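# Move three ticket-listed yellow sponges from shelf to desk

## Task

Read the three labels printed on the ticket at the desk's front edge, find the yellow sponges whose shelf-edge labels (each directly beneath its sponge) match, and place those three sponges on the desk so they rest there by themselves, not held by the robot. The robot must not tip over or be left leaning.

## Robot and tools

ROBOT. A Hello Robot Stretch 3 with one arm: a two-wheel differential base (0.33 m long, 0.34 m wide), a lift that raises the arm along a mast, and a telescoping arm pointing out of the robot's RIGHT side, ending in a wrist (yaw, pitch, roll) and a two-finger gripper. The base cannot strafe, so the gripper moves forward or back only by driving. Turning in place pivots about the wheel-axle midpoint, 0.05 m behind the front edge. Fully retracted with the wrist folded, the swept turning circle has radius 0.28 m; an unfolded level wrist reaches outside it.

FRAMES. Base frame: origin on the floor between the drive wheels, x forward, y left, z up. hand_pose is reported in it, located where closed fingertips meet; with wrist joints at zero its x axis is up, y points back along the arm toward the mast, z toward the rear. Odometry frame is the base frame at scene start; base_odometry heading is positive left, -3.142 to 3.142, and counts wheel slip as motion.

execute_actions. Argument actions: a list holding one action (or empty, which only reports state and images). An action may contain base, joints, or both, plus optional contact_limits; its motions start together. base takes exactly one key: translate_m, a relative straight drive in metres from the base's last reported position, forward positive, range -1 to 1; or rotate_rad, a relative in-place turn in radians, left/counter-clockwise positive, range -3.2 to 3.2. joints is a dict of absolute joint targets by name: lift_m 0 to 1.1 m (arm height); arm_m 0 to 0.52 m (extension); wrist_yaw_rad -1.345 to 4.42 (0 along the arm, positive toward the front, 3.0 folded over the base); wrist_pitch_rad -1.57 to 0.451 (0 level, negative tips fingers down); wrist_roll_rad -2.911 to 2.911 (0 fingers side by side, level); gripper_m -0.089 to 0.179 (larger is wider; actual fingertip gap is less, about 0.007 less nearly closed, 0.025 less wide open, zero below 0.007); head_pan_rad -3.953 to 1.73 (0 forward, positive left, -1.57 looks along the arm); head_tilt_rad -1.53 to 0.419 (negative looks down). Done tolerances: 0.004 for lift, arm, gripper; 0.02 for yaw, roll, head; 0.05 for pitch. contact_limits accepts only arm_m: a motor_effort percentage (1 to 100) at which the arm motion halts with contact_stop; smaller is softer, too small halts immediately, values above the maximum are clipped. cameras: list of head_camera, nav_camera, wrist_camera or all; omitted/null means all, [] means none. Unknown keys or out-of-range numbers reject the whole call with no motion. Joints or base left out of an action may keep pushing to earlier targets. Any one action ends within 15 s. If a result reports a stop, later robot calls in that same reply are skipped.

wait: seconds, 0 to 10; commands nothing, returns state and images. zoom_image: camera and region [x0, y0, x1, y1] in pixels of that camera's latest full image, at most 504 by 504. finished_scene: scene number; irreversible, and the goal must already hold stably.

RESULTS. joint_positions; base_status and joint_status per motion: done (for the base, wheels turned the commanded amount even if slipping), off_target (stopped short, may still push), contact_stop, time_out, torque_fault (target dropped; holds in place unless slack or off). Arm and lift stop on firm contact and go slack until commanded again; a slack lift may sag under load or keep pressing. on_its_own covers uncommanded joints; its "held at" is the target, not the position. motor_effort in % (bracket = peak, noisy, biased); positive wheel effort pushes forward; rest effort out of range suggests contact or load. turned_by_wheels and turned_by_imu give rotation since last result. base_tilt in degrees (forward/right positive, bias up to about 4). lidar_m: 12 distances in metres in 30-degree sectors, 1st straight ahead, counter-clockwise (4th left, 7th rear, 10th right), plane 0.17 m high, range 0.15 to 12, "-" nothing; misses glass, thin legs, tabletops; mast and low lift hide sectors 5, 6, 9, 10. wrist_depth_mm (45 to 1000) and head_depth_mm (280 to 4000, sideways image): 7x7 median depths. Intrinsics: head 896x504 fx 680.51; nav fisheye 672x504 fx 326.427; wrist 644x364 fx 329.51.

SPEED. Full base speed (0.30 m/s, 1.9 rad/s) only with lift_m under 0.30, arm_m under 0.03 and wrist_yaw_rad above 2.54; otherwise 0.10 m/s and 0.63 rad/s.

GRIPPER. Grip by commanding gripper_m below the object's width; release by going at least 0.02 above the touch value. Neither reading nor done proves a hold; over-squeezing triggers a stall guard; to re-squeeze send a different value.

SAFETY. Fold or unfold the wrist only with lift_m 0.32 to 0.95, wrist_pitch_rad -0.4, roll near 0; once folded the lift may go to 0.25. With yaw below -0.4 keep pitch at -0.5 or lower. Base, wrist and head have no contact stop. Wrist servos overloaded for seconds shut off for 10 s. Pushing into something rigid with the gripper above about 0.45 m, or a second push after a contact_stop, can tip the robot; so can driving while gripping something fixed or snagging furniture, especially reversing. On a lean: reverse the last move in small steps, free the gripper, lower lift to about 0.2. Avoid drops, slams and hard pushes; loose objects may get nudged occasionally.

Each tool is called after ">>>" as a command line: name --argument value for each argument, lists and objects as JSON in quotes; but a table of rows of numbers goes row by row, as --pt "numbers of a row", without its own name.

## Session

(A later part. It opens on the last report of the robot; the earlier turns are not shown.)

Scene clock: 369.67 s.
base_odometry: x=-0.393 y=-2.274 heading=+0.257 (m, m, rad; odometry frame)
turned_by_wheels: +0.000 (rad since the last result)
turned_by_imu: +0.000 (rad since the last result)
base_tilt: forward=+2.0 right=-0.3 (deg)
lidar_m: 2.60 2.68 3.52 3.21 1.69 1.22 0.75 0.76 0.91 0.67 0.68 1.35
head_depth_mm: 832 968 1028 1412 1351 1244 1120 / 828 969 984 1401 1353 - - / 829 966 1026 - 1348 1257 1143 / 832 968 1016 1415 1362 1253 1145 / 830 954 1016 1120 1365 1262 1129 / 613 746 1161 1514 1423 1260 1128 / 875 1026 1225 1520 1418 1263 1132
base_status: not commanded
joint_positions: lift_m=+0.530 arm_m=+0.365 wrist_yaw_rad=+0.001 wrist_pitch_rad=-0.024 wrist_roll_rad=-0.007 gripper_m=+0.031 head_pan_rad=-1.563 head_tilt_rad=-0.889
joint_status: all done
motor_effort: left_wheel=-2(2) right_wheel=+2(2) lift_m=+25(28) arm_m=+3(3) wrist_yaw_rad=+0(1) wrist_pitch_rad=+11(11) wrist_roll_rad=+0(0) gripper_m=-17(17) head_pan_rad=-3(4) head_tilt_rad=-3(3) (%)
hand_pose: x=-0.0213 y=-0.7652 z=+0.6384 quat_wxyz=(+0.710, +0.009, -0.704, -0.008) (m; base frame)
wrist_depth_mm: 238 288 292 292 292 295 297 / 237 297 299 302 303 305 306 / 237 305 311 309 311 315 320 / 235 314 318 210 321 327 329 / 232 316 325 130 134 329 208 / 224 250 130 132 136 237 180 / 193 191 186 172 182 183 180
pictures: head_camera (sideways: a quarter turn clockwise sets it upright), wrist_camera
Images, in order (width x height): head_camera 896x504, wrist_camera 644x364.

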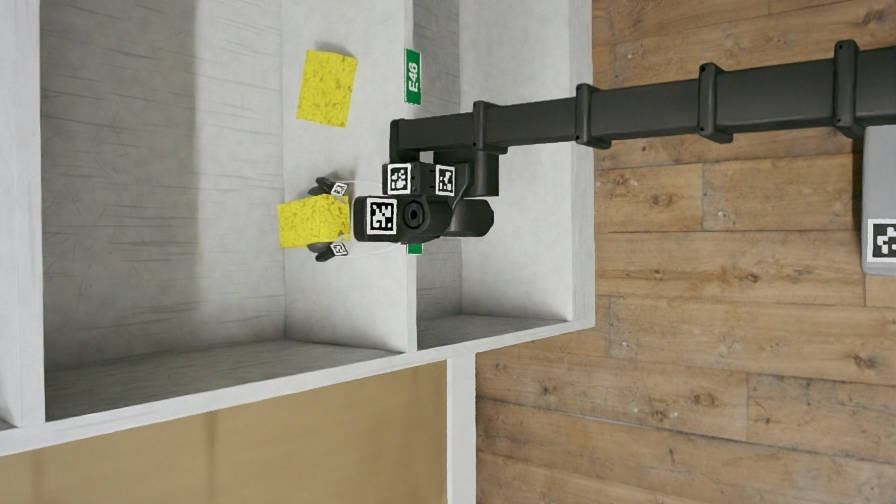

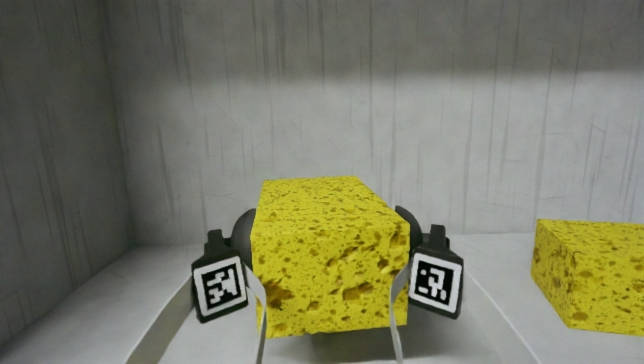

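>>> execute_actions --actions '[{"joints":{"arm_m":0.0}}]' --cameras '[]'

>>> execute_actions --actions '[{"joints":{"wrist_pitch_rad":-0.4,"wrist_yaw_rad":2.75}}]' --cameras '[]'

>>> execute_actions --actions '[{"joints":{"lift_m":0.28,"head_pan_rad":0,"head_tilt_rad":-0.5}}]'

Scene clock: 383.23 s.
base_odometry: x=-0.393 y=-2.274 heading=+0.257 (m, m, rad; odometry frame)
turned_by_wheels: +0.000 (rad since the last result)
turned_by_imu: +0.001 (rad since the last result)
base_tilt: forward=+2.0 right=-0.4 (deg)
lidar_m: 2.60 2.69 3.51 3.19 1.68 1.22 0.74 0.76 0.91 0.67 0.68 1.35
head_depth_mm: 828 970 1035 1409 1347 1255 1130 / 833 971 990 1412 1359 1260 - / 831 965 1041 1407 1340 1272 - / 834 969 1039 1386 1347 1258 1142 / 830 955 1017 1123 1374 1257 1124 / 614 743 1152 1518 1418 1260 1121 / 877 1025 1222 1524 1424 1258 1132
base_status: not commanded
joint_positions: lift_m=+0.530 arm_m=+0.001 wrist_yaw_rad=+0.000 wrist_pitch_rad=-0.024 wrist_roll_rad=-0.007 gripper_m=+0.031 head_pan_rad=-1.563 head_tilt_rad=-0.889
joint_status: all done
motor_effort: left_wheel=-2(2) right_wheel=+2(2) lift_m=+25(25) arm_m=-3(2) wrist_yaw_rad=+0(1) wrist_pitch_rad=+11(11) wrist_roll_rad=+0(1) gripper_m=-17(17) head_pan_rad=-3(4) head_tilt_rad=-4(4) (%)
hand_pose: x=-0.0214 y=-0.4017 z=+0.6384 quat_wxyz=(+0.710, +0.009, -0.704, -0.009) (m; base frame)
wrist_depth_mm: 688 666 627 637 640 642 641 / 695 680 646 650 667 655 659 / 722 714 665 675 677 693 682 / 751 743 528 210 534 523 514 / 764 768 430 130 134 738 674 / 804 787 130 132 136 756 700 / 830 834 586 780 785 791 708
pictures: none
No camera images: the call's "cameras" was empty. Leave "cameras" out to get every camera's image.

Scene clock: 385.60 s.
base_odometry: x=-0.393 y=-2.274 heading=+0.257 (m, m, rad; odometry frame)
turned_by_wheels: +0.000 (rad since the last result)
turned_by_imu: +0.000 (rad since the last result)
base_tilt: forward=+2.0 right=-0.3 (deg)
lidar_m: 2.60 2.69 3.52 3.20 1.69 1.21 0.75 0.76 0.91 0.67 0.68 1.36
head_depth_mm: 829 970 1032 1408 1351 1252 1131 / 831 971 990 1407 1349 1269 - / 829 967 1035 1404 1350 1260 - / 831 968 1041 1414 1358 1274 - / 832 961 1016 1122 1368 1259 1132 / 612 747 1162 1507 1420 1258 1123 / 879 1026 1230 1531 1412 1257 1132
base_status: not commanded
joint_positions: lift_m=+0.530 arm_m=+0.001 wrist_yaw_rad=+2.748 wrist_pitch_rad=-0.416 wrist_roll_rad=-0.007 gripper_m=+0.031 head_pan_rad=-1.563 head_tilt_rad=-0.889
joint_status: all done
motor_effort: left_wheel=-1(2) right_wheel=+2(2) lift_m=+25(25) arm_m=-3(3) wrist_yaw_rad=+2(5) wrist_pitch_rad=+8(10) wrist_roll_rad=+0(1) gripper_m=-17(17) head_pan_rad=-4(3) head_tilt_rad=-4(4) (%)
hand_pose: x=+0.0649 y=+0.0614 z=+0.5430 quat_wxyz=(+0.279, +0.705, +0.009, +0.653) (m; base frame)
wrist_depth_mm: - - - - - - - / - - - - - - - / - - - - - - - / - - - 209 - - - / - 1000 926 130 134 964 946 / - 834 130 132 135 776 801 / 701 - 701 662 695 699 681
pictures: none
No camera images: the call's "cameras" was empty. Leave "cameras" out to get every camera's image.

Scene clock: 388.70 s.
base_odometry: x=-0.393 y=-2.274 heading=+0.257 (m, m, rad; odometry frame)
turned_by_wheels: +0.000 (rad since the last result)
turned_by_imu: +0.000 (rad since the last result)
base_tilt: forward=+2.1 right=-0.4 (deg)
lidar_m: 2.60 2.68 3.51 3.20 1.68 1.22 0.74 0.76 0.91 0.68 0.68 1.35
head_depth_mm: 2259 2366 2192 2323 1886 1561 1308 / 2211 2415 2708 2582 1964 1565 1309 / 2237 2472 2692 2585 1969 1581 1302 / 2215 2440 2703 2583 1950 1578 1313 / 2254 2386 2681 2621 1956 1576 1303 / 2237 2395 2680 2596 1946 1560 1297 / 2230 2370 2676 2632 1936 1568 1303
base_status: not commanded
joint_positions: lift_m=+0.280 arm_m=+0.001 wrist_yaw_rad=+2.748 wrist_pitch_rad=-0.418 wrist_roll_rad=-0.007 gripper_m=+0.031 head_pan_rad=-0.007 head_tilt_rad=-0.508
joint_status: all done
motor_effort: left_wheel=-1(1) right_wheel=+2(2) lift_m=+20(20) arm_m=-3(3) wrist_yaw_rad=+2(2) wrist_pitch_rad=+8(8) wrist_roll_rad=+0(0) gripper_m=-17(17) head_pan_rad=+5(53) head_tilt_rad=+2(19) (%)
hand_pose: x=+0.0647 y=+0.0613 z=+0.2929 quat_wxyz=(+0.279, +0.705, +0.010, +0.652) (m; base frame)
wrist_depth_mm: - - - - - - - / - - - - - - - / - 999 953 934 944 923 897 / - 743 752 211 714 719 703 / - 619 577 130 134 587 584 / - 531 129 132 136 502 487 / 447 - - 421 429 428 428
pictures: head_camera (sideways: a quarter turn clockwise sets it upright), nav_camera (sideways: a quarter turn counterclockwise sets it upright), wrist_camera
Images, in order (width x height): head_camera 896x504, nav_camera 672x504, wrist_camera 644x364.

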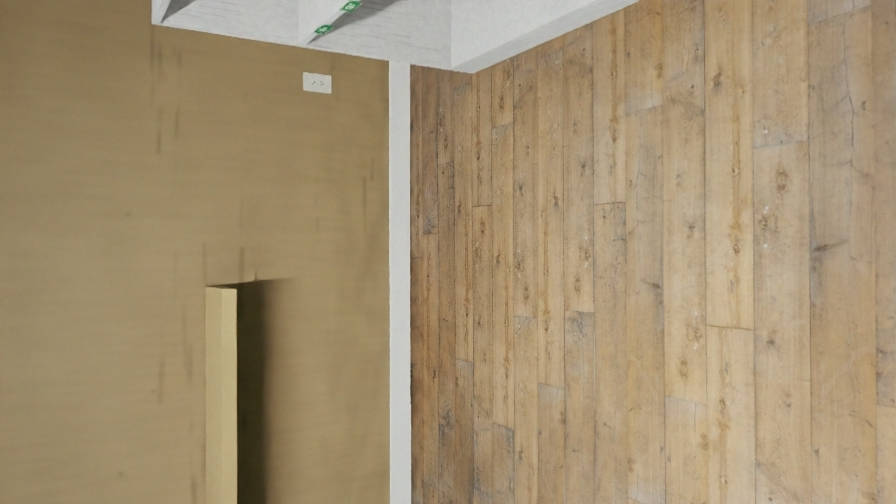

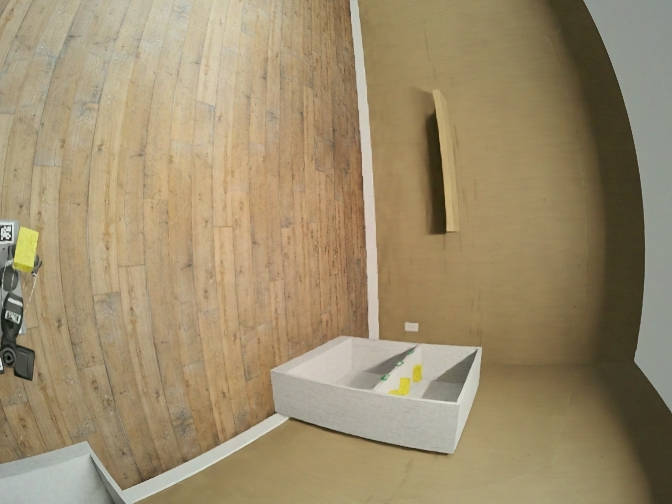

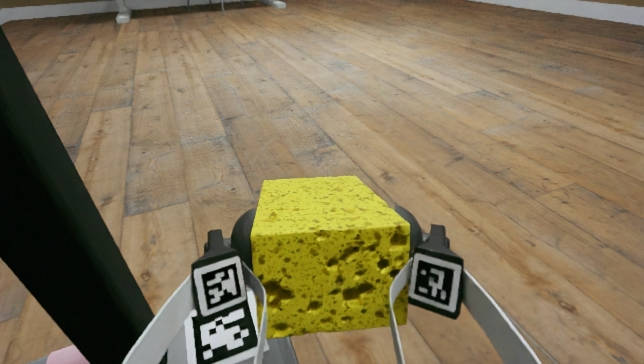

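>>> execute_actions --actions '[{"base":{"rotate_rad":1.571}}]' --cameras '[]'

>>> execute_actions --actions '[{"base":{"translate_m":1.0}}]' --cameras '[]'

>>> execute_actions --actions '[{"base":{"translate_m":1.0}}]' --cameras '["nav_camera"]'

Scene clock: 407.43 s.
base_odometry: x=-0.393 y=-2.274 heading=+1.827 (m, m, rad; odometry frame)
turned_by_wheels: +1.571 (rad since the last result)
turned_by_imu: +1.578 (rad since the last result)
base_tilt: forward=+2.0 right=-0.4 (deg)
lidar_m: 3.19 1.68 1.22 0.74 0.75 0.91 0.67 0.68 1.36 2.61 2.69 3.52
head_depth_mm: 3287 3499 3602 2574 1966 1580 1310 / 3298 3408 3819 2619 1950 1582 1312 / 3328 3471 3586 2582 1970 1566 1306 / 3353 3481 3795 2596 1940 1569 1308 / 3317 3490 3595 2612 1958 1573 1304 / 3317 3558 3758 2629 1954 1564 1308 / 3295 3477 3452 2587 1966 1564 1311
base_status: done
joint_positions: lift_m=+0.280 arm_m=+0.001 wrist_yaw_rad=+2.749 wrist_pitch_rad=-0.418 wrist_roll_rad=-0.007 gripper_m=+0.031 head_pan_rad=-0.007 head_tilt_rad=-0.507
joint_status: not commanded
motor_effort: left_wheel=-2(6) right_wheel=+2(10) lift_m=+20(20) arm_m=-3(3) wrist_yaw_rad=+2(2) wrist_pitch_rad=+8(8) wrist_roll_rad=+0(0) gripper_m=-17(17) head_pan_rad=+4(4) head_tilt_rad=+2(2) (%)
hand_pose: x=+0.0647 y=+0.0613 z=+0.2929 quat_wxyz=(+0.279, +0.705, +0.010, +0.652) (m; base frame)
wrist_depth_mm: 603 991 - - - - - / 633 692 - - - - - / 693 753 979 929 935 909 907 / - 740 728 211 719 715 695 / - 608 592 129 134 584 579 / - 527 129 132 136 495 493 / 447 - - 412 434 428 428
pictures: none
No camera images: the call's "cameras" was empty. Leave "cameras" out to get every camera's image.

Scene clock: 412.37 s.
base_odometry: x=-0.647 y=-1.307 heading=+1.827 (m, m, rad; odometry frame)
turned_by_wheels: +0.000 (rad since the last result)
turned_by_imu: +0.006 (rad since the last result)
base_tilt: forward=+2.0 right=-0.4 (deg)
lidar_m: 2.38 1.66 1.22 1.17 1.21 1.29 1.67 2.04 2.66 2.59 2.68 2.54
head_depth_mm: 2369 2597 2872 2612 1954 1558 1307 / 2395 2600 2314 2602 1959 1560 1308 / 2404 2615 2906 2612 1966 1573 1303 / 2405 2609 2881 2572 1950 1577 1312 / 2401 2582 2843 2588 1943 1573 1310 / 2394 2622 2918 2616 1955 1568 1300 / 2411 2631 2930 2612 1961 1567 1313
base_status: done
joint_positions: lift_m=+0.280 arm_m=+0.001 wrist_yaw_rad=+2.749 wrist_pitch_rad=-0.418 wrist_roll_rad=-0.007 gripper_m=+0.031 head_pan_rad=-0.007 head_tilt_rad=-0.506
joint_status: not commanded
motor_effort: left_wheel=-1(5) right_wheel=+2(8) lift_m=+20(20) arm_m=-3(3) wrist_yaw_rad=+1(2) wrist_pitch_rad=+9(8) wrist_roll_rad=+0(0) gripper_m=-17(17) head_pan_rad=+4(5) head_tilt_rad=+2(3) (%)
hand_pose: x=+0.0646 y=+0.0613 z=+0.2928 quat_wxyz=(+0.279, +0.705, +0.010, +0.652) (m; base frame)
wrist_depth_mm: 921 - - - - - - / 1000 - - - - - - / - 948 935 948 933 895 889 / - 754 734 211 728 732 711 / - 615 587 130 134 584 578 / - 532 130 133 136 492 492 / 445 - - 413 426 432 424
pictures: none
No camera images: the call's "cameras" was empty. Leave "cameras" out to get every camera's image.

Scene clock: 417.30 s.
base_odometry: x=-0.900 y=-0.339 heading=+1.827 (m, m, rad; odometry frame)
turned_by_wheels: +0.000 (rad since the last result)
turned_by_imu: +0.006 (rad since the last result)
base_tilt: forward=+2.0 right=-0.4 (deg)
lidar_m: 1.38 1.69 1.21 1.15 1.23 1.67 2.67 2.96 2.68 2.59 2.56 1.53
head_depth_mm: 1509 1653 1705 1272 1829 1572 1309 / 1514 1651 1706 1269 1901 1571 1300 / 1510 1651 1705 1270 1957 1567 1308 / 1519 1664 1712 1208 1961 1573 1312 / 1518 1662 1706 1155 1889 1565 1313 / 1517 1658 1693 1205 1903 1566 1309 / 1529 1661 1810 1340 1954 1553 1309
base_status: done
joint_positions: lift_m=+0.280 arm_m=+0.001 wrist_yaw_rad=+2.749 wrist_pitch_rad=-0.418 wrist_roll_rad=-0.007 gripper_m=+0.031 head_pan_rad=-0.007 head_tilt_rad=-0.506
joint_status: not commanded
motor_effort: left_wheel=-1(6) right_wheel=+2(8) lift_m=+20(20) arm_m=-3(3) wrist_yaw_rad=+1(1) wrist_pitch_rad=+9(8) wrist_roll_rad=+0(1) gripper_m=-17(17) head_pan_rad=+4(4) head_tilt_rad=+2(2) (%)
hand_pose: x=+0.0646 y=+0.0612 z=+0.2928 quat_wxyz=(+0.279, +0.705, +0.010, +0.652) (m; base frame)
wrist_depth_mm: 955 - - - - - - / - - - - - - - / - 980 980 949 950 900 906 / - 755 742 209 712 704 711 / - 601 582 130 134 588 574 / - 522 129 132 136 497 484 / 448 - - 414 425 428 429
pictures: nav_camera (sideways: a quarter turn counterclockwise sets it upright)
Images, in order (width x height): nav_camera 672x504.

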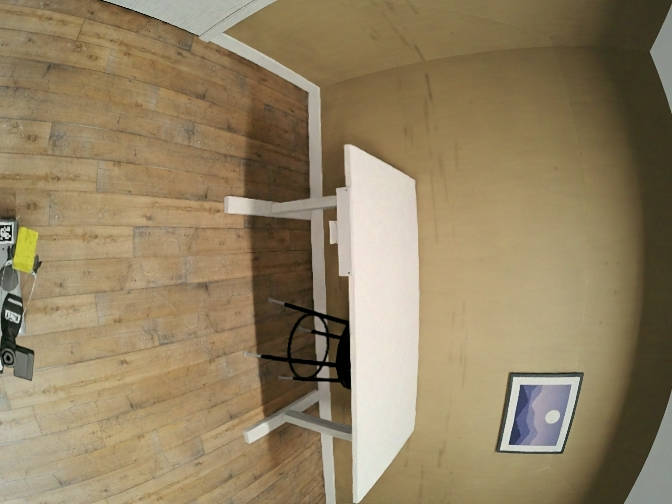

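>>> execute_actions --actions '[{"base":{"translate_m":0.55}}]' --cameras '[]'

>>> execute_actions --actions '[{"base":{"rotate_rad":1.55},"joints":{"lift_m":0.8,"head_pan_rad":-1.57,"head_tilt_rad":-0.75}}]' --cameras '[]'

>>> execute_actions --actions '[{"joints":{"wrist_yaw_rad":0,"wrist_pitch_rad":-0.1}}]' --cameras '["head_camera","nav_camera"]'

Scene clock: 432.03 s.
base_odometry: x=-1.039 y=+0.193 heading=+1.827 (m, m, rad; odometry frame)
turned_by_wheels: +0.000 (rad since the last result)
turned_by_imu: +0.004 (rad since the last result)
base_tilt: forward=+2.0 right=-0.4 (deg)
lidar_m: 1.24 0.84 1.23 1.16 1.21 1.68 2.92 3.49 2.68 2.59 1.24 0.76
head_depth_mm: 1032 1122 1236 1154 866 696 1285 / 1041 1131 1240 1147 869 696 1280 / 1031 1126 1241 1155 869 696 1317 / 1034 1130 1242 1152 867 699 1248 / 1039 1132 1240 1151 869 696 1214 / 1035 1134 1249 1148 868 696 1216 / 1038 1127 1250 1148 866 694 1244
base_status: done
joint_positions: lift_m=+0.280 arm_m=+0.001 wrist_yaw_rad=+2.749 wrist_pitch_rad=-0.418 wrist_roll_rad=-0.007 gripper_m=+0.031 head_pan_rad=-0.007 head_tilt_rad=-0.506
joint_status: not commanded
motor_effort: left_wheel=-1(6) right_wheel=+2(8) lift_m=+20(20) arm_m=-3(3) wrist_yaw_rad=+1(1) wrist_pitch_rad=+8(9) wrist_roll_rad=+0(0) gripper_m=-17(17) head_pan_rad=+4(4) head_tilt_rad=+2(2) (%)
hand_pose: x=+0.0646 y=+0.0612 z=+0.2928 quat_wxyz=(+0.279, +0.705, +0.010, +0.652) (m; base frame)
wrist_depth_mm: 959 - - - - - - / 983 - - - - - - / - 979 932 965 929 914 872 / - 757 759 210 723 681 659 / - 623 585 130 133 582 573 / - 525 130 132 135 496 487 / 446 - - 408 427 433 426
pictures: none
No camera images: the call's "cameras" was empty. Leave "cameras" out to get every camera's image.

Scene clock: 437.60 s.
base_odometry: x=-1.039 y=+0.193 heading=-2.906 (m, m, rad; odometry frame)
turned_by_wheels: +1.550 (rad since the last result)
turned_by_imu: +1.559 (rad since the last result)
base_tilt: forward=+2.0 right=-0.4 (deg)
lidar_m: 1.17 1.20 1.66 2.81 3.67 2.69 2.58 1.24 0.76 1.24 0.84 1.23
head_depth_mm: 1069 1190 1016 817 736 1389 - / 1073 1191 1025 820 737 1388 - / 1074 1195 1017 819 736 1361 - / 1076 1204 1025 818 719 1400 - / 1075 1198 1021 821 721 1375 1133 / 1081 1194 1027 824 720 1315 1174 / 1078 1198 1025 820 721 1344 1167
base_status: done
joint_positions: lift_m=+0.800 arm_m=+0.001 wrist_yaw_rad=+2.749 wrist_pitch_rad=-0.419 wrist_roll_rad=-0.007 gripper_m=+0.031 head_pan_rad=-1.563 head_tilt_rad=-0.741
joint_status: all done
motor_effort: left_wheel=-2(8) right_wheel=+2(8) lift_m=+25(26) arm_m=-3(3) wrist_yaw_rad=+2(1) wrist_pitch_rad=+9(9) wrist_roll_rad=+0(0) gripper_m=-17(17) head_pan_rad=-4(50) head_tilt_rad=-3(16) (%)
hand_pose: x=+0.0646 y=+0.0612 z=+0.8124 quat_wxyz=(+0.279, +0.705, +0.010, +0.652) (m; base frame)
wrist_depth_mm: - - - - - - 957 / - - - - - - - / - - - - - - - / - - - 210 - - - / - - - 130 134 - - / - - 130 132 136 - - / - - 990 915 955 981 987
pictures: none
No camera images: the call's "cameras" was empty. Leave "cameras" out to get every camera's image.

Scene clock: 439.97 s.
base_odometry: x=-1.039 y=+0.193 heading=-2.906 (m, m, rad; odometry frame)
turned_by_wheels: +0.000 (rad since the last result)
turned_by_imu: +0.000 (rad since the last result)
base_tilt: forward=+2.0 right=-0.4 (deg)
lidar_m: 1.16 1.21 1.66 2.80 3.66 2.69 2.59 1.24 0.76 1.24 0.84 1.24
head_depth_mm: 1069 1189 1022 823 735 1381 - / 1070 1198 1025 818 737 1404 - / 1073 1200 1022 819 516 - - / 1079 1194 1021 824 688 1322 1174 / 1078 1204 1023 822 719 1345 1171 / 1077 1205 1023 820 719 1318 1177 / 1080 1199 1024 820 722 1350 1182
base_status: not commanded
joint_positions: lift_m=+0.800 arm_m=+0.001 wrist_yaw_rad=+0.002 wrist_pitch_rad=-0.127 wrist_roll_rad=-0.007 gripper_m=+0.031 head_pan_rad=-1.563 head_tilt_rad=-0.741
joint_status: all done
motor_effort: left_wheel=-1(2) right_wheel=+2(2) lift_m=+25(25) arm_m=-3(3) wrist_yaw_rad=-2(4) wrist_pitch_rad=+12(13) wrist_roll_rad=+0(0) gripper_m=-16(17) head_pan_rad=-3(4) head_tilt_rad=-3(3) (%)
hand_pose: x=-0.0210 y=-0.3972 z=+0.8823 quat_wxyz=(+0.708, +0.046, -0.703, -0.044) (m; base frame)
wrist_depth_mm: 922 902 923 929 915 926 906 / 976 957 971 938 946 950 978 / 982 - 991 - - - - / - - 808 212 771 773 728 / - 559 516 129 134 515 508 / 425 419 130 132 136 395 390 / 336 331 325 302 319 319 314
pictures: head_camera (sideways: a quarter turn clockwise sets it upright), nav_camera (sideways: a quarter turn counterclockwise sets it upright)
Images, in order (width x height): head_camera 896x504, nav_camera 672x504.

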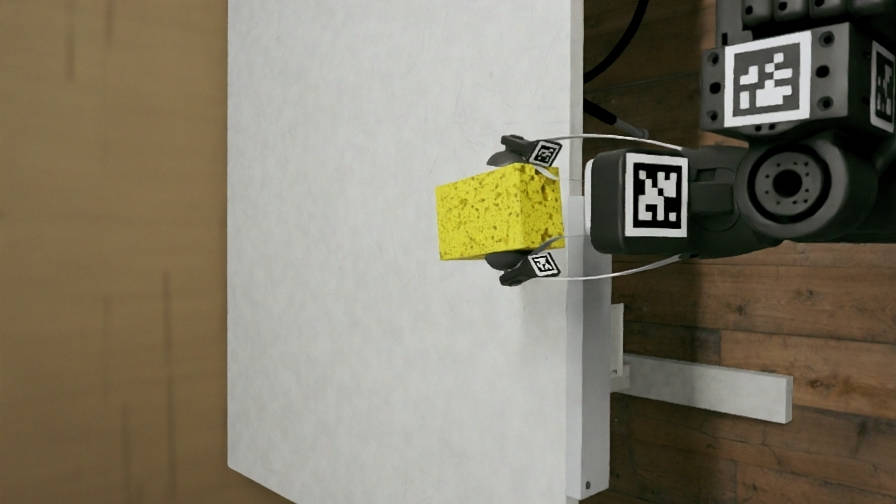

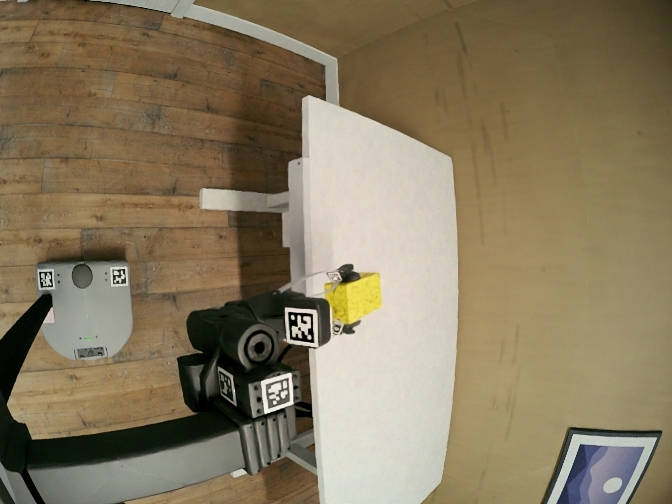

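>>> execute_actions --actions '[{"joints":{"arm_m":0.38,"wrist_pitch_rad":0.0}}]' --cameras '[]'

>>> execute_actions --actions '[{"joints":{"lift_m":0.69}}]' --cameras '["head_camera","wrist_camera"]'

Scene clock: 454.90 s.
base_odometry: x=-1.039 y=+0.193 heading=-2.906 (m, m, rad; odometry frame)
turned_by_wheels: +0.000 (rad since the last result)
turned_by_imu: +0.001 (rad since the last result)
base_tilt: forward=+2.0 right=-0.3 (deg)
lidar_m: 1.16 1.21 1.66 2.80 3.64 2.69 2.59 1.24 0.76 1.24 0.84 1.23
head_depth_mm: 1069 1186 1051 - - - 1166 / 1069 1193 - 809 737 1335 1173 / 1071 1201 - 795 736 1338 1169 / 1074 1194 985 823 719 1345 1172 / 1076 1198 1026 822 719 1343 1172 / 1078 1195 1027 822 722 1318 1166 / 1080 1204 1029 823 721 1341 1172
base_status: not commanded
joint_positions: lift_m=+0.800 arm_m=+0.380 wrist_yaw_rad=+0.000 wrist_pitch_rad=-0.026 wrist_roll_rad=-0.007 gripper_m=+0.031 head_pan_rad=-1.563 head_tilt_rad=-0.741
joint_status: all done
motor_effort: left_wheel=-3(2) right_wheel=+2(2) lift_m=+25(25) arm_m=+2(4) wrist_yaw_rad=+0(2) wrist_pitch_rad=+12(14) wrist_roll_rad=+0(0) gripper_m=-16(17) head_pan_rad=-3(4) head_tilt_rad=-3(3) (%)
hand_pose: x=-0.0213 y=-0.7801 z=+0.9078 quat_wxyz=(+0.710, +0.010, -0.704, -0.009) (m; base frame)
wrist_depth_mm: 572 574 570 576 577 568 573 / 596 593 594 598 601 599 597 / 612 614 611 605 622 618 614 / 646 633 627 211 629 648 645 / 670 651 652 130 133 654 653 / 526 509 130 132 136 480 470 / 392 388 375 350 370 373 370
pictures: none
No camera images: the call's "cameras" was empty. Leave "cameras" out to get every camera's image.

Scene clock: 456.73 s.
base_odometry: x=-1.039 y=+0.193 heading=-2.906 (m, m, rad; odometry frame)
turned_by_wheels: +0.000 (rad since the last result)
turned_by_imu: +0.000 (rad since the last result)
base_tilt: forward=+2.0 right=-0.3 (deg)
lidar_m: 1.17 1.20 1.66 2.81 3.64 2.69 2.58 1.24 0.76 1.24 0.84 1.23
head_depth_mm: 1069 1191 1024 818 738 1378 - / 1075 1199 1021 - 728 1341 1172 / 1071 1196 1059 - 737 1342 1167 / 1079 1197 1023 807 718 1345 1175 / 1080 1203 1021 820 718 1344 1170 / 1073 1206 1021 824 722 1314 1172 / 1081 1206 1026 822 723 1335 1177
base_status: not commanded
joint_positions: lift_m=+0.690 arm_m=+0.380 wrist_yaw_rad=+0.000 wrist_pitch_rad=-0.026 wrist_roll_rad=-0.007 gripper_m=+0.031 head_pan_rad=-1.563 head_tilt_rad=-0.741
joint_status: all done
motor_effort: left_wheel=-2(3) right_wheel=+2(2) lift_m=+20(20) arm_m=+3(3) wrist_yaw_rad=+0(1) wrist_pitch_rad=+12(12) wrist_roll_rad=+0(0) gripper_m=-17(16) head_pan_rad=-3(4) head_tilt_rad=-3(3) (%)
hand_pose: x=-0.0213 y=-0.7802 z=+0.7982 quat_wxyz=(+0.710, +0.010, -0.704, -0.009) (m; base frame)
wrist_depth_mm: 578 580 573 586 571 582 576 / 594 588 587 592 590 593 588 / 610 621 612 623 615 615 612 / 632 632 627 211 627 628 616 / 427 416 373 130 133 382 374 / 294 292 129 132 135 274 267 / 223 220 216 199 211 213 209
pictures: head_camera (sideways: a quarter turn clockwise sets it upright), wrist_camera
Images, in order (width x height): head_camera 896x504, wrist_camera 644x364.

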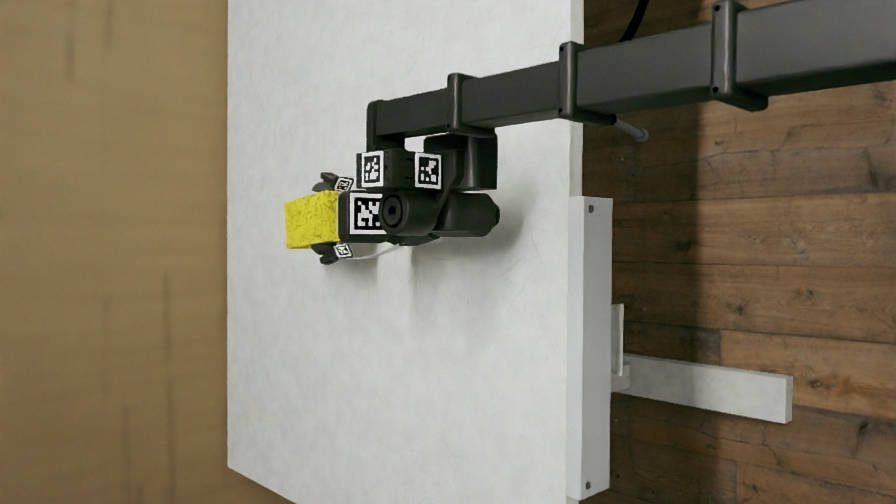

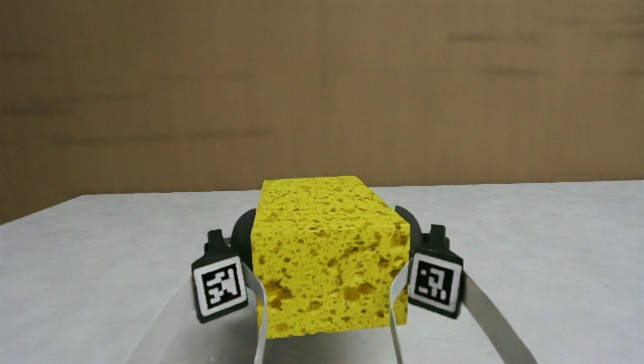

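>>> execute_actions --actions '[{"joints":{"lift_m":0.642}}]' --cameras '["wrist_camera"]'

Scene clock: 462.87 s.
base_odometry: x=-1.039 y=+0.193 heading=-2.906 (m, m, rad; odometry frame)
turned_by_wheels: +0.000 (rad since the last result)
turned_by_imu: +0.001 (rad since the last result)
base_tilt: forward=+2.0 right=-0.4 (deg)
lidar_m: 1.16 1.21 1.66 2.81 3.66 2.69 2.59 1.24 0.76 1.24 0.84 1.23
head_depth_mm: 1071 1191 1021 819 735 1364 - / 1071 1184 1020 843 - 1332 1173 / 1074 1199 1023 - 717 1340 1174 / 1073 1194 1023 823 717 1340 1169 / 1082 1196 1029 822 719 1340 1173 / 1080 1197 1027 818 718 1311 1171 / 1078 1197 1030 823 721 1344 1171
base_status: not commanded
joint_positions: lift_m=+0.649 arm_m=+0.380 wrist_yaw_rad=+0.000 wrist_pitch_rad=+0.001 wrist_roll_rad=-0.007 gripper_m=+0.031 head_pan_rad=-1.563 head_tilt_rad=-0.741
joint_status: lift_m contact_stop (moved -0.042 of -0.048)
on_its_own: lift_m is slack since a contact_stop, until your next command for it (your +0.642 is given up)
motor_effort: left_wheel=-1(1) right_wheel=+2(2) lift_m=+22(21) arm_m=+3(3) wrist_yaw_rad=-1(1) wrist_pitch_rad=+0(12) wrist_roll_rad=+0(1) gripper_m=-17(17) head_pan_rad=-3(3) head_tilt_rad=-3(3) (%)
hand_pose: x=-0.0214 y=-0.7809 z=+0.7636 quat_wxyz=(+0.710, +0.000, -0.704, +0.000) (m; base frame)
wrist_depth_mm: 580 581 581 579 572 579 582 / 600 599 596 598 595 598 592 / 611 619 621 606 605 621 619 / 623 630 599 211 545 534 511 / 340 334 300 130 134 300 296 / 228 226 130 132 136 213 209 / 172 171 166 152 161 163 161
pictures: wrist_camera
Images, in order (width x height): wrist_camera 644x364.

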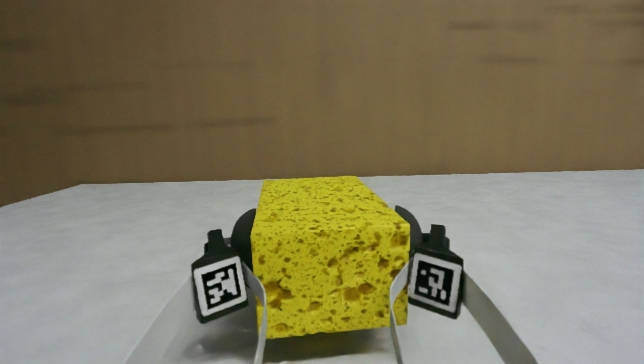

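>>> execute_actions --actions '[{"joints":{"lift_m":0.655,"gripper_m":0.13}}]' --cameras '["wrist_camera"]'

>>> execute_actions --actions '[{"joints":{"lift_m":0.74}}]' --cameras '["wrist_camera"]'

Scene clock: 472.50 s.
base_odometry: x=-1.039 y=+0.193 heading=-2.906 (m, m, rad; odometry frame)
turned_by_wheels: +0.000 (rad since the last result)
turned_by_imu: +0.001 (rad since the last result)
base_tilt: forward=+2.0 right=-0.3 (deg)
lidar_m: 1.16 1.20 1.66 2.80 3.66 2.69 2.59 1.24 0.76 1.24 0.84 1.23
head_depth_mm: 1065 1187 1017 816 737 1362 - / 1069 1190 1022 843 - 1337 1172 / 1077 1197 1059 - 719 1348 1169 / 1075 1193 1040 806 717 1349 1175 / 1074 1187 1023 821 722 1339 1169 / 1076 1199 1021 822 719 1318 1169 / 1084 1203 1029 822 719 1341 1172
base_status: not commanded
joint_positions: lift_m=+0.655 arm_m=+0.380 wrist_yaw_rad=+0.000 wrist_pitch_rad=-0.019 wrist_roll_rad=-0.007 gripper_m=+0.130 head_pan_rad=-1.563 head_tilt_rad=-0.741
joint_status: all done
motor_effort: left_wheel=-2(1) right_wheel=+2(2) lift_m=+25(25) arm_m=+3(3) wrist_yaw_rad=+0(0) wrist_pitch_rad=+9(10) wrist_roll_rad=+0(1) gripper_m=+0(81) head_pan_rad=-3(4) head_tilt_rad=-3(3) (%)
hand_pose: x=-0.0214 y=-0.7804 z=+0.7646 quat_wxyz=(+0.710, +0.007, -0.704, -0.007) (m; base frame)
wrist_depth_mm: 584 576 577 583 576 575 579 / 580 594 602 586 595 605 591 / 618 610 621 624 623 615 624 / 627 576 545 525 514 493 474 / 329 351 312 183 301 319 288 / 225 - 207 133 191 - 207 / 180 163 162 135 151 162 161
pictures: wrist_camera
Images, in order (width x height): wrist_camera 644x364.

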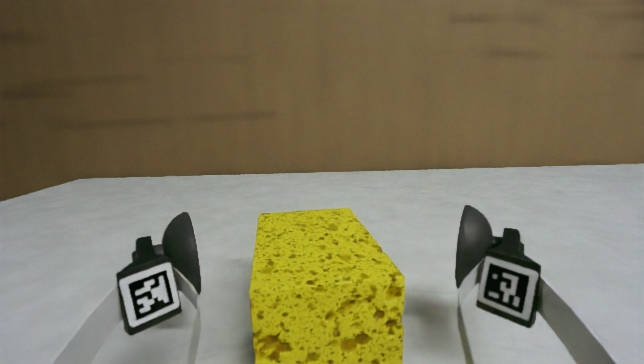

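Scene clock: 474.10 s.
base_odometry: x=-1.039 y=+0.193 heading=-2.906 (m, m, rad; odometry frame)
turned_by_wheels: +0.000 (rad since the last result)
turned_by_imu: +0.000 (rad since the last result)
base_tilt: forward=+2.0 right=-0.3 (deg)
lidar_m: 1.17 1.20 1.66 2.81 3.65 2.69 2.58 1.24 0.76 1.24 0.84 1.23
head_depth_mm: 1076 1192 1024 819 715 - - / 1068 1194 1061 - 1019 1331 1168 / 1074 1198 1114 776 736 1340 1164 / 1070 1195 1044 809 719 1335 1172 / 1075 1199 1020 821 719 1337 1173 / 1081 1199 1021 824 721 1311 1173 / 1074 1209 1028 823 720 1342 1171
base_status: not commanded
joint_positions: lift_m=+0.740 arm_m=+0.380 wrist_yaw_rad=+0.000 wrist_pitch_rad=-0.019 wrist_roll_rad=-0.007 gripper_m=+0.130 head_pan_rad=-1.563 head_tilt_rad=-0.741
joint_status: all done
motor_effort: left_wheel=-1(1) right_wheel=+2(2) lift_m=+25(25) arm_m=+2(3) wrist_yaw_rad=+0(0) wrist_pitch_rad=+9(9) wrist_roll_rad=+1(0) gripper_m=+0(0) head_pan_rad=-3(3) head_tilt_rad=-3(3) (%)
hand_pose: x=-0.0214 y=-0.7804 z=+0.8496 quat_wxyz=(+0.710, +0.007, -0.704, -0.007) (m; base frame)
wrist_depth_mm: 582 584 572 578 582 585 573 / 591 584 601 588 599 595 610 / 618 611 612 632 619 631 610 / 638 638 638 642 642 629 639 / 657 608 558 549 526 568 515 / 399 - 393 384 376 - 369 / 318 287 297 228 291 288 285
pictures: wrist_camera
Images, in order (width x height): wrist_camera 644x364.

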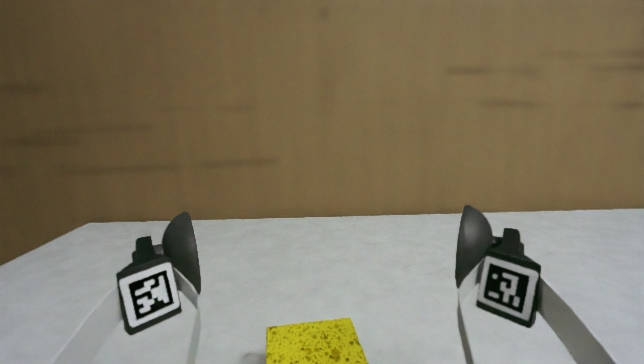

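>>> execute_actions --actions '[{"joints":{"arm_m":0.0,"lift_m":0.76}}]' --cameras '[]'

>>> execute_actions --actions '[{"joints":{"wrist_pitch_rad":-0.4,"wrist_yaw_rad":2.75}}]' --cameras '["head_camera"]'

>>> execute_actions --actions '[{"base":{"rotate_rad":1.555},"joints":{"lift_m":0.28,"head_pan_rad":0,"head_tilt_rad":-0.5}}]' --cameras '[]'

>>> execute_actions --actions '[{"base":{"translate_m":1.0}}]' --cameras '[]'

>>> execute_actions --actions '[{"base":{"translate_m":1.0}}]' --cameras '["nav_camera"]'

Scene clock: 491.10 s.
base_odometry: x=-1.039 y=+0.193 heading=-2.906 (m, m, rad; odometry frame)
turned_by_wheels: +0.000 (rad since the last result)
turned_by_imu: +0.001 (rad since the last result)
base_tilt: forward=+2.0 right=-0.4 (deg)
lidar_m: 1.16 1.20 1.66 2.80 3.65 2.69 2.58 1.24 0.76 1.24 0.84 1.23
head_depth_mm: 1067 1191 1019 817 735 1349 - / 1071 1187 1021 819 1318 1351 - / 1071 1197 1025 821 726 - - / 1076 1194 1023 820 719 1344 1166 / 1080 1199 1027 823 710 1335 1175 / 1079 1199 1024 825 721 1307 1178 / 1077 1207 1025 823 721 1339 1173
base_status: not commanded
joint_positions: lift_m=+0.760 arm_m=+0.001 wrist_yaw_rad=+0.000 wrist_pitch_rad=-0.019 wrist_roll_rad=-0.007 gripper_m=+0.130 head_pan_rad=-1.563 head_tilt_rad=-0.741
joint_status: all done
motor_effort: left_wheel=-1(1) right_wheel=+1(2) lift_m=+25(26) arm_m=-3(3) wrist_yaw_rad=+0(0) wrist_pitch_rad=+9(9) wrist_roll_rad=+0(0) gripper_m=-1(0) head_pan_rad=-4(4) head_tilt_rad=-3(3) (%)
hand_pose: x=-0.0214 y=-0.4018 z=+0.8696 quat_wxyz=(+0.710, +0.007, -0.704, -0.007) (m; base frame)
wrist_depth_mm: 924 959 922 927 925 931 932 / 977 979 985 979 972 953 969 / 994 989 - 980 999 986 - / - - - - - 974 950 / - 679 612 556 591 632 580 / 440 - 428 429 418 - 405 / 353 318 332 326 324 321 315
pictures: none
No camera images: the call's "cameras" was empty. Leave "cameras" out to get every camera's image.

Scene clock: 493.47 s.
base_odometry: x=-1.039 y=+0.193 heading=-2.906 (m, m, rad; odometry frame)
turned_by_wheels: +0.000 (rad since the last result)
turned_by_imu: +0.000 (rad since the last result)
base_tilt: forward=+2.0 right=-0.4 (deg)
lidar_m: 1.16 1.20 1.66 2.81 3.65 2.69 2.58 1.24 0.76 1.24 0.85 1.23
head_depth_mm: 1074 1188 1015 819 733 1354 - / 1075 1190 1018 821 735 1351 - / 1071 1195 1022 817 734 1330 - / 1079 1191 1019 821 721 1372 - / 1078 1197 1025 818 718 1339 1137 / 1078 1204 1027 821 722 1320 1174 / 1079 1201 1025 823 719 1331 1175
base_status: not commanded
joint_positions: lift_m=+0.760 arm_m=+0.001 wrist_yaw_rad=+2.748 wrist_pitch_rad=-0.414 wrist_roll_rad=-0.007 gripper_m=+0.130 head_pan_rad=-1.563 head_tilt_rad=-0.741
joint_status: all done
motor_effort: left_wheel=-1(2) right_wheel=+1(2) lift_m=+25(25) arm_m=-2(3) wrist_yaw_rad=+2(1) wrist_pitch_rad=+7(8) wrist_roll_rad=+0(0) gripper_m=+0(0) head_pan_rad=-4(5) head_tilt_rad=-3(3) (%)
hand_pose: x=+0.0650 y=+0.0616 z=+0.7734 quat_wxyz=(+0.278, +0.705, +0.009, +0.653) (m; base frame)
wrist_depth_mm: - - - - - - 982 / - - - - - - 974 / - - - - - - - / - - - - - - - / - - - - - - - / - - - - - - - / 978 - 934 939 942 914 898
pictures: head_camera (sideways: a quarter turn clockwise sets it upright)
Images, in order (width x height): head_camera 896x504.

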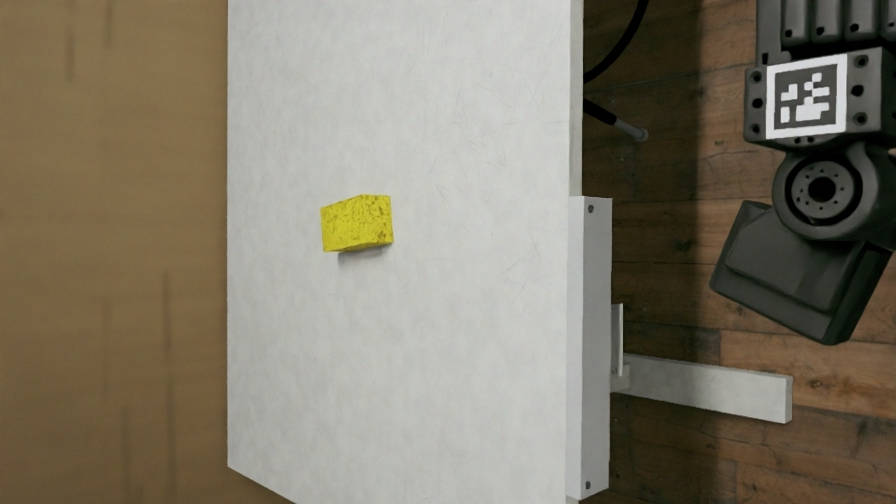

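Scene clock: 498.67 s.
base_odometry: x=-1.039 y=+0.193 heading=-1.352 (m, m, rad; odometry frame)
turned_by_wheels: +1.555 (rad since the last result)
turned_by_imu: +1.565 (rad since the last result)
base_tilt: forward=+2.0 right=-0.3 (deg)
lidar_m: 2.73 3.47 2.70 2.59 1.24 0.76 1.24 0.84 1.23 1.17 1.20 1.64
head_depth_mm: 3044 3314 2782 2604 1966 1564 1309 / 2989 3300 3371 2598 1974 1575 1319 / 2986 3245 3493 2601 1966 1560 1307 / 2949 3253 3559 2610 1958 1576 1314 / 2995 3343 3496 2602 1965 1568 1316 / 3084 3277 3500 2583 1971 1560 1309 / 3051 3317 3512 2597 1944 1577 1305
base_status: done
joint_positions: lift_m=+0.280 arm_m=+0.001 wrist_yaw_rad=+2.748 wrist_pitch_rad=-0.416 wrist_roll_rad=-0.007 gripper_m=+0.130 head_pan_rad=-0.007 head_tilt_rad=-0.507
joint_status: all done
motor_effort: left_wheel=-1(6) right_wheel=+2(6) lift_m=+20(20) arm_m=-3(3) wrist_yaw_rad=+2(2) wrist_pitch_rad=+8(7) wrist_roll_rad=+1(0) gripper_m=+0(0) head_pan_rad=+5(51) head_tilt_rad=+3(15) (%)
hand_pose: x=+0.0648 y=+0.0615 z=+0.2933 quat_wxyz=(+0.279, +0.705, +0.009, +0.653) (m; base frame)
wrist_depth_mm: - - - - - - - / - - - - - - - / - 976 942 963 933 905 891 / - 760 736 737 724 713 703 / - 638 600 602 590 605 586 / - - 524 511 498 - 495 / 449 - - 437 429 431 427
pictures: none
No camera images: the call's "cameras" was empty. Leave "cameras" out to get every camera's image.

Scene clock: 503.60 s.
base_odometry: x=-0.822 y=-0.783 heading=-1.352 (m, m, rad; odometry frame)
turned_by_wheels: +0.000 (rad since the last result)
turned_by_imu: +0.006 (rad since the last result)
base_tilt: forward=+2.0 right=-0.4 (deg)
lidar_m: 2.22 2.57 2.72 2.60 2.69 1.96 1.82 1.65 1.21 1.17 1.20 1.63
head_depth_mm: 2109 2341 2589 2213 1987 1565 1313 / 2126 2359 2458 2511 1979 1573 1306 / 2115 2316 2544 2485 1952 1565 1305 / 2117 2301 2519 2533 1946 1571 1306 / 2126 2338 2600 2594 1964 1565 1311 / 2164 2356 2602 2568 1956 1567 1305 / 2165 2360 2618 2599 1969 1572 1304
base_status: done
joint_positions: lift_m=+0.280 arm_m=+0.001 wrist_yaw_rad=+2.749 wrist_pitch_rad=-0.416 wrist_roll_rad=-0.007 gripper_m=+0.130 head_pan_rad=-0.007 head_tilt_rad=-0.506
joint_status: not commanded
motor_effort: left_wheel=-2(5) right_wheel=+2(9) lift_m=+20(20) arm_m=-3(3) wrist_yaw_rad=+1(2) wrist_pitch_rad=+8(8) wrist_roll_rad=+0(0) gripper_m=-1(0) head_pan_rad=+5(4) head_tilt_rad=+2(3) (%)
hand_pose: x=+0.0647 y=+0.0615 z=+0.2932 quat_wxyz=(+0.279, +0.705, +0.010, +0.653) (m; base frame)
wrist_depth_mm: - - - - - - - / - - - - - - - / - 983 994 944 907 916 887 / - 770 738 749 719 722 706 / - 649 594 595 604 604 582 / - - 527 514 504 - 493 / 451 - - 439 440 428 429
pictures: none
No camera images: the call's "cameras" was empty. Leave "cameras" out to get every camera's image.

Scene clock: 508.53 s.
base_odometry: x=-0.605 y=-1.759 heading=-1.352 (m, m, rad; odometry frame)
turned_by_wheels: +0.000 (rad since the last result)
turned_by_imu: +0.006 (rad since the last result)
base_tilt: forward=+2.0 right=-0.4 (deg)
lidar_m: 1.22 1.57 1.78 2.62 2.70 2.99 2.82 1.65 1.20 1.15 0.94 1.01
head_depth_mm: 1244 1329 1487 1586 1743 1583 1306 / 1239 1322 1492 1579 1770 1564 1308 / 1233 1313 1491 1574 1769 1570 1312 / 1236 1319 1479 1576 1770 1578 1299 / 1228 1313 1444 1574 1785 1578 1311 / 1264 1402 1530 1730 1865 1563 1302 / 1281 1389 1542 1713 1881 1573 1309
base_status: done
joint_positions: lift_m=+0.280 arm_m=+0.001 wrist_yaw_rad=+2.749 wrist_pitch_rad=-0.416 wrist_roll_rad=-0.007 gripper_m=+0.130 head_pan_rad=-0.007 head_tilt_rad=-0.506
joint_status: not commanded
motor_effort: left_wheel=-3(5) right_wheel=+2(8) lift_m=+20(20) arm_m=-3(3) wrist_yaw_rad=+1(1) wrist_pitch_rad=+8(8) wrist_roll_rad=+0(0) gripper_m=+0(0) head_pan_rad=+4(5) head_tilt_rad=+2(2) (%)
hand_pose: x=+0.0647 y=+0.0615 z=+0.2932 quat_wxyz=(+0.279, +0.705, +0.010, +0.653) (m; base frame)
wrist_depth_mm: - - - - - - - / - - - - - - - / - 990 967 955 927 929 889 / - 750 746 727 722 720 706 / - 633 610 600 597 604 580 / - - 519 500 506 - 492 / 443 - - 439 432 423 429
pictures: nav_camera (sideways: a quarter turn counterclockwise sets it upright)
Images, in order (width x height): nav_camera 672x504.

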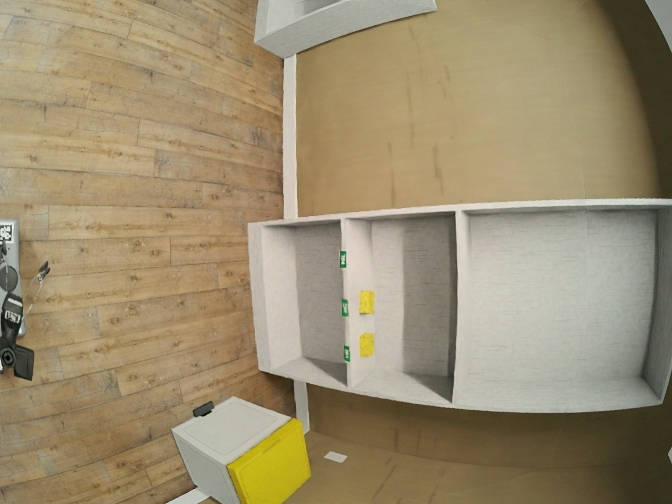

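>>> execute_actions --actions '[{"base":{"translate_m":0.55}}]' --cameras '[]'

>>> execute_actions --actions '[{"base":{"rotate_rad":1.56},"joints":{"head_pan_rad":-1.57,"head_tilt_rad":-0.89}}]' --cameras '[]'

>>> execute_actions --actions '[{"base":{"translate_m":-0.17},"joints":{"lift_m":0.5}}]' --cameras '[]'

>>> execute_actions --actions '[{"joints":{"wrist_yaw_rad":0,"wrist_pitch_rad":0,"gripper_m":0.15}}]' --cameras '["head_camera","wrist_camera"]'

Scene clock: 520.03 s.
base_odometry: x=-0.485 y=-2.296 heading=-1.352 (m, m, rad; odometry frame)
turned_by_wheels: +0.000 (rad since the last result)
turned_by_imu: +0.004 (rad since the last result)
base_tilt: forward=+2.0 right=-0.3 (deg)
lidar_m: 0.68 0.68 1.37 2.62 2.72 3.51 3.19 1.64 1.19 0.73 0.74 0.89
head_depth_mm: 760 826 751 1009 1079 1297 1208 / 760 829 748 1010 1077 944 1203 / 757 830 750 1009 1079 1295 1209 / 760 827 748 1012 1078 948 1205 / 756 827 750 1015 1082 1160 1180 / 743 806 699 810 902 1011 1273 / 571 619 933 1067 1195 1367 1311
base_status: done
joint_positions: lift_m=+0.280 arm_m=+0.001 wrist_yaw_rad=+2.749 wrist_pitch_rad=-0.416 wrist_roll_rad=-0.007 gripper_m=+0.130 head_pan_rad=-0.007 head_tilt_rad=-0.506
joint_status: not commanded
motor_effort: left_wheel=-2(5) right_wheel=+2(8) lift_m=+20(20) arm_m=-3(3) wrist_yaw_rad=+2(2) wrist_pitch_rad=+8(8) wrist_roll_rad=+0(0) gripper_m=+0(0) head_pan_rad=+5(4) head_tilt_rad=+2(2) (%)
hand_pose: x=+0.0647 y=+0.0614 z=+0.2932 quat_wxyz=(+0.279, +0.705, +0.010, +0.653) (m; base frame)
wrist_depth_mm: - - - - - - 799 / - - - - - - 845 / - 969 970 920 938 914 823 / - 758 740 733 721 718 678 / - 630 599 600 600 613 575 / - - 528 509 496 - 494 / 444 - - 437 441 429 426
pictures: none
No camera images: the call's "cameras" was empty. Leave "cameras" out to get every camera's image.

Scene clock: 522.20 s.
base_odometry: x=-0.485 y=-2.296 heading=+0.208 (m, m, rad; odometry frame)
turned_by_wheels: +1.560 (rad since the last result)
turned_by_imu: +1.566 (rad since the last result)
base_tilt: forward=+2.1 right=-0.4 (deg)
lidar_m: 2.63 2.72 3.50 3.37 1.65 1.20 0.73 0.74 0.89 0.69 0.68 1.36
head_depth_mm: 827 962 1042 1421 1368 1252 1125 / 827 968 1001 1425 1362 1254 1143 / 826 963 1046 1427 1364 1257 1165 / 827 964 1054 1421 1368 1263 1160 / 828 963 1045 1189 1369 1262 1134 / 620 740 916 1511 1435 1266 1128 / 844 1020 1210 1503 1427 1262 1135
base_status: done
joint_positions: lift_m=+0.280 arm_m=+0.001 wrist_yaw_rad=+2.749 wrist_pitch_rad=-0.416 wrist_roll_rad=-0.007 gripper_m=+0.130 head_pan_rad=-1.563 head_tilt_rad=-0.879
joint_status: all done
motor_effort: left_wheel=-1(6) right_wheel=+2(9) lift_m=+20(20) arm_m=-3(3) wrist_yaw_rad=+1(2) wrist_pitch_rad=+8(8) wrist_roll_rad=+0(0) gripper_m=-1(0) head_pan_rad=-3(53) head_tilt_rad=-4(22) (%)
hand_pose: x=+0.0647 y=+0.0614 z=+0.2932 quat_wxyz=(+0.279, +0.705, +0.010, +0.653) (m; base frame)
wrist_depth_mm: - - - - - - - / - - - - - - - / - 980 958 945 938 902 882 / - 749 739 746 716 712 704 / - 627 612 601 597 599 576 / - - 525 504 498 - 495 / 445 - - 439 434 428 429
pictures: none
No camera images: the call's "cameras" was empty. Leave "cameras" out to get every camera's image.

Scene clock: 525.27 s.
base_odometry: x=-0.652 y=-2.331 heading=+0.208 (m, m, rad; odometry frame)
turned_by_wheels: +0.000 (rad since the last result)
turned_by_imu: -0.001 (rad since the last result)
base_tilt: forward=+2.0 right=-0.4 (deg)
lidar_m: 2.80 2.89 3.57 3.36 1.41 1.02 0.56 0.57 0.79 0.93 0.74 1.36
head_depth_mm: 833 971 1041 1293 1343 1259 1124 / 835 971 1021 1427 1362 1261 - / 830 966 1020 1425 1357 1255 - / 830 969 1053 1423 1368 1288 - / 832 964 1052 1423 1358 1254 1129 / 832 964 1057 1382 1371 1264 1139 / 829 943 1006 1093 1431 1264 1129
base_status: done
joint_positions: lift_m=+0.500 arm_m=+0.001 wrist_yaw_rad=+2.749 wrist_pitch_rad=-0.417 wrist_roll_rad=-0.007 gripper_m=+0.130 head_pan_rad=-1.563 head_tilt_rad=-0.879
joint_status: all done
motor_effort: left_wheel=-2(8) right_wheel=+1(7) lift_m=+25(26) arm_m=-3(3) wrist_yaw_rad=+1(1) wrist_pitch_rad=+8(8) wrist_roll_rad=+0(0) gripper_m=+0(0) head_pan_rad=-4(3) head_tilt_rad=-4(3) (%)
hand_pose: x=+0.0646 y=+0.0614 z=+0.5128 quat_wxyz=(+0.279, +0.705, +0.010, +0.653) (m; base frame)
wrist_depth_mm: - - - - - - - / - - - - - - - / - - - - - - - / - - - - - - - / - 970 960 926 921 950 860 / - - 780 776 763 - 747 / 684 - 676 679 666 666 654
pictures: none
No camera images: the call's "cameras" was empty. Leave "cameras" out to get every camera's image.

Scene clock: 527.63 s.
base_odometry: x=-0.652 y=-2.331 heading=+0.208 (m, m, rad; odometry frame)
turned_by_wheels: +0.000 (rad since the last result)
turned_by_imu: +0.000 (rad since the last result)
base_tilt: forward=+1.9 right=-0.4 (deg)
lidar_m: 2.79 2.89 3.56 3.34 1.41 1.02 0.56 0.57 0.79 0.93 0.74 1.36
head_depth_mm: 832 971 1052 1300 1342 1254 1127 / 832 967 1021 1430 1354 1262 - / 833 967 1026 1408 1374 1290 - / 833 969 1051 1413 1376 1286 1134 / 832 967 1057 1424 1368 1267 1134 / 831 967 1054 1392 1374 1269 1129 / 831 943 1005 1090 1435 1260 1138
base_status: not commanded
joint_positions: lift_m=+0.500 arm_m=+0.001 wrist_yaw_rad=+0.002 wrist_pitch_rad=-0.025 wrist_roll_rad=-0.007 gripper_m=+0.150 head_pan_rad=-1.563 head_tilt_rad=-0.879
joint_status: all done
motor_effort: left_wheel=-2(1) right_wheel=+2(2) lift_m=+25(25) arm_m=-3(3) wrist_yaw_rad=-2(2) wrist_pitch_rad=+11(12) wrist_roll_rad=+0(0) gripper_m=+0(72) head_pan_rad=-4(3) head_tilt_rad=-4(4) (%)
hand_pose: x=-0.0210 y=-0.4016 z=+0.6080 quat_wxyz=(+0.710, +0.010, -0.704, -0.009) (m; base frame)
wrist_depth_mm: 459 623 641 646 632 649 477 / 458 651 655 659 662 656 478 / 448 669 685 673 681 664 479 / 437 484 482 459 499 441 458 / 479 583 717 732 735 720 505 / 507 - 754 747 762 778 511 / 847 650 783 764 792 758 569
pictures: head_camera (sideways: a quarter turn clockwise sets it upright), wrist_camera
Images, in order (width x height): head_camera 896x504, wrist_camera 644x364.

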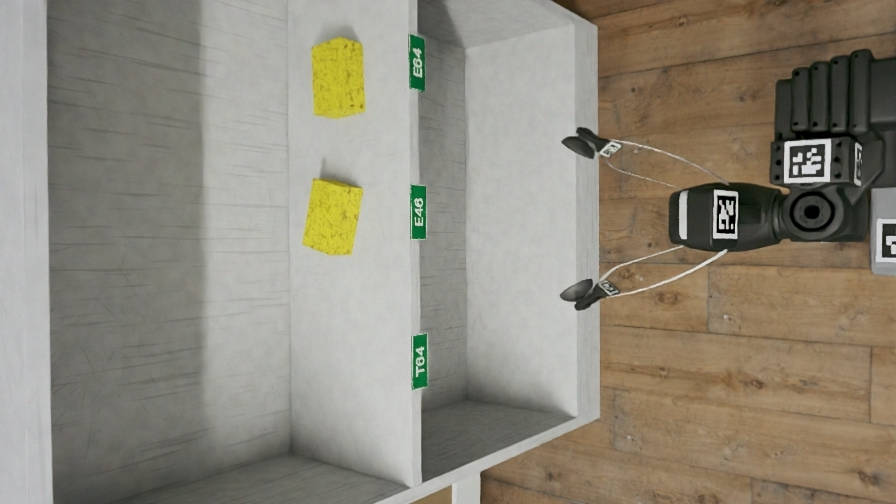

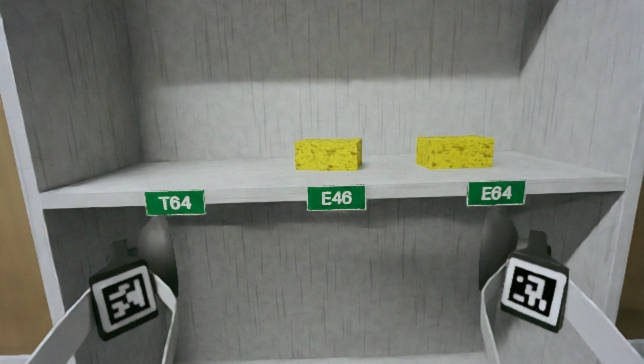

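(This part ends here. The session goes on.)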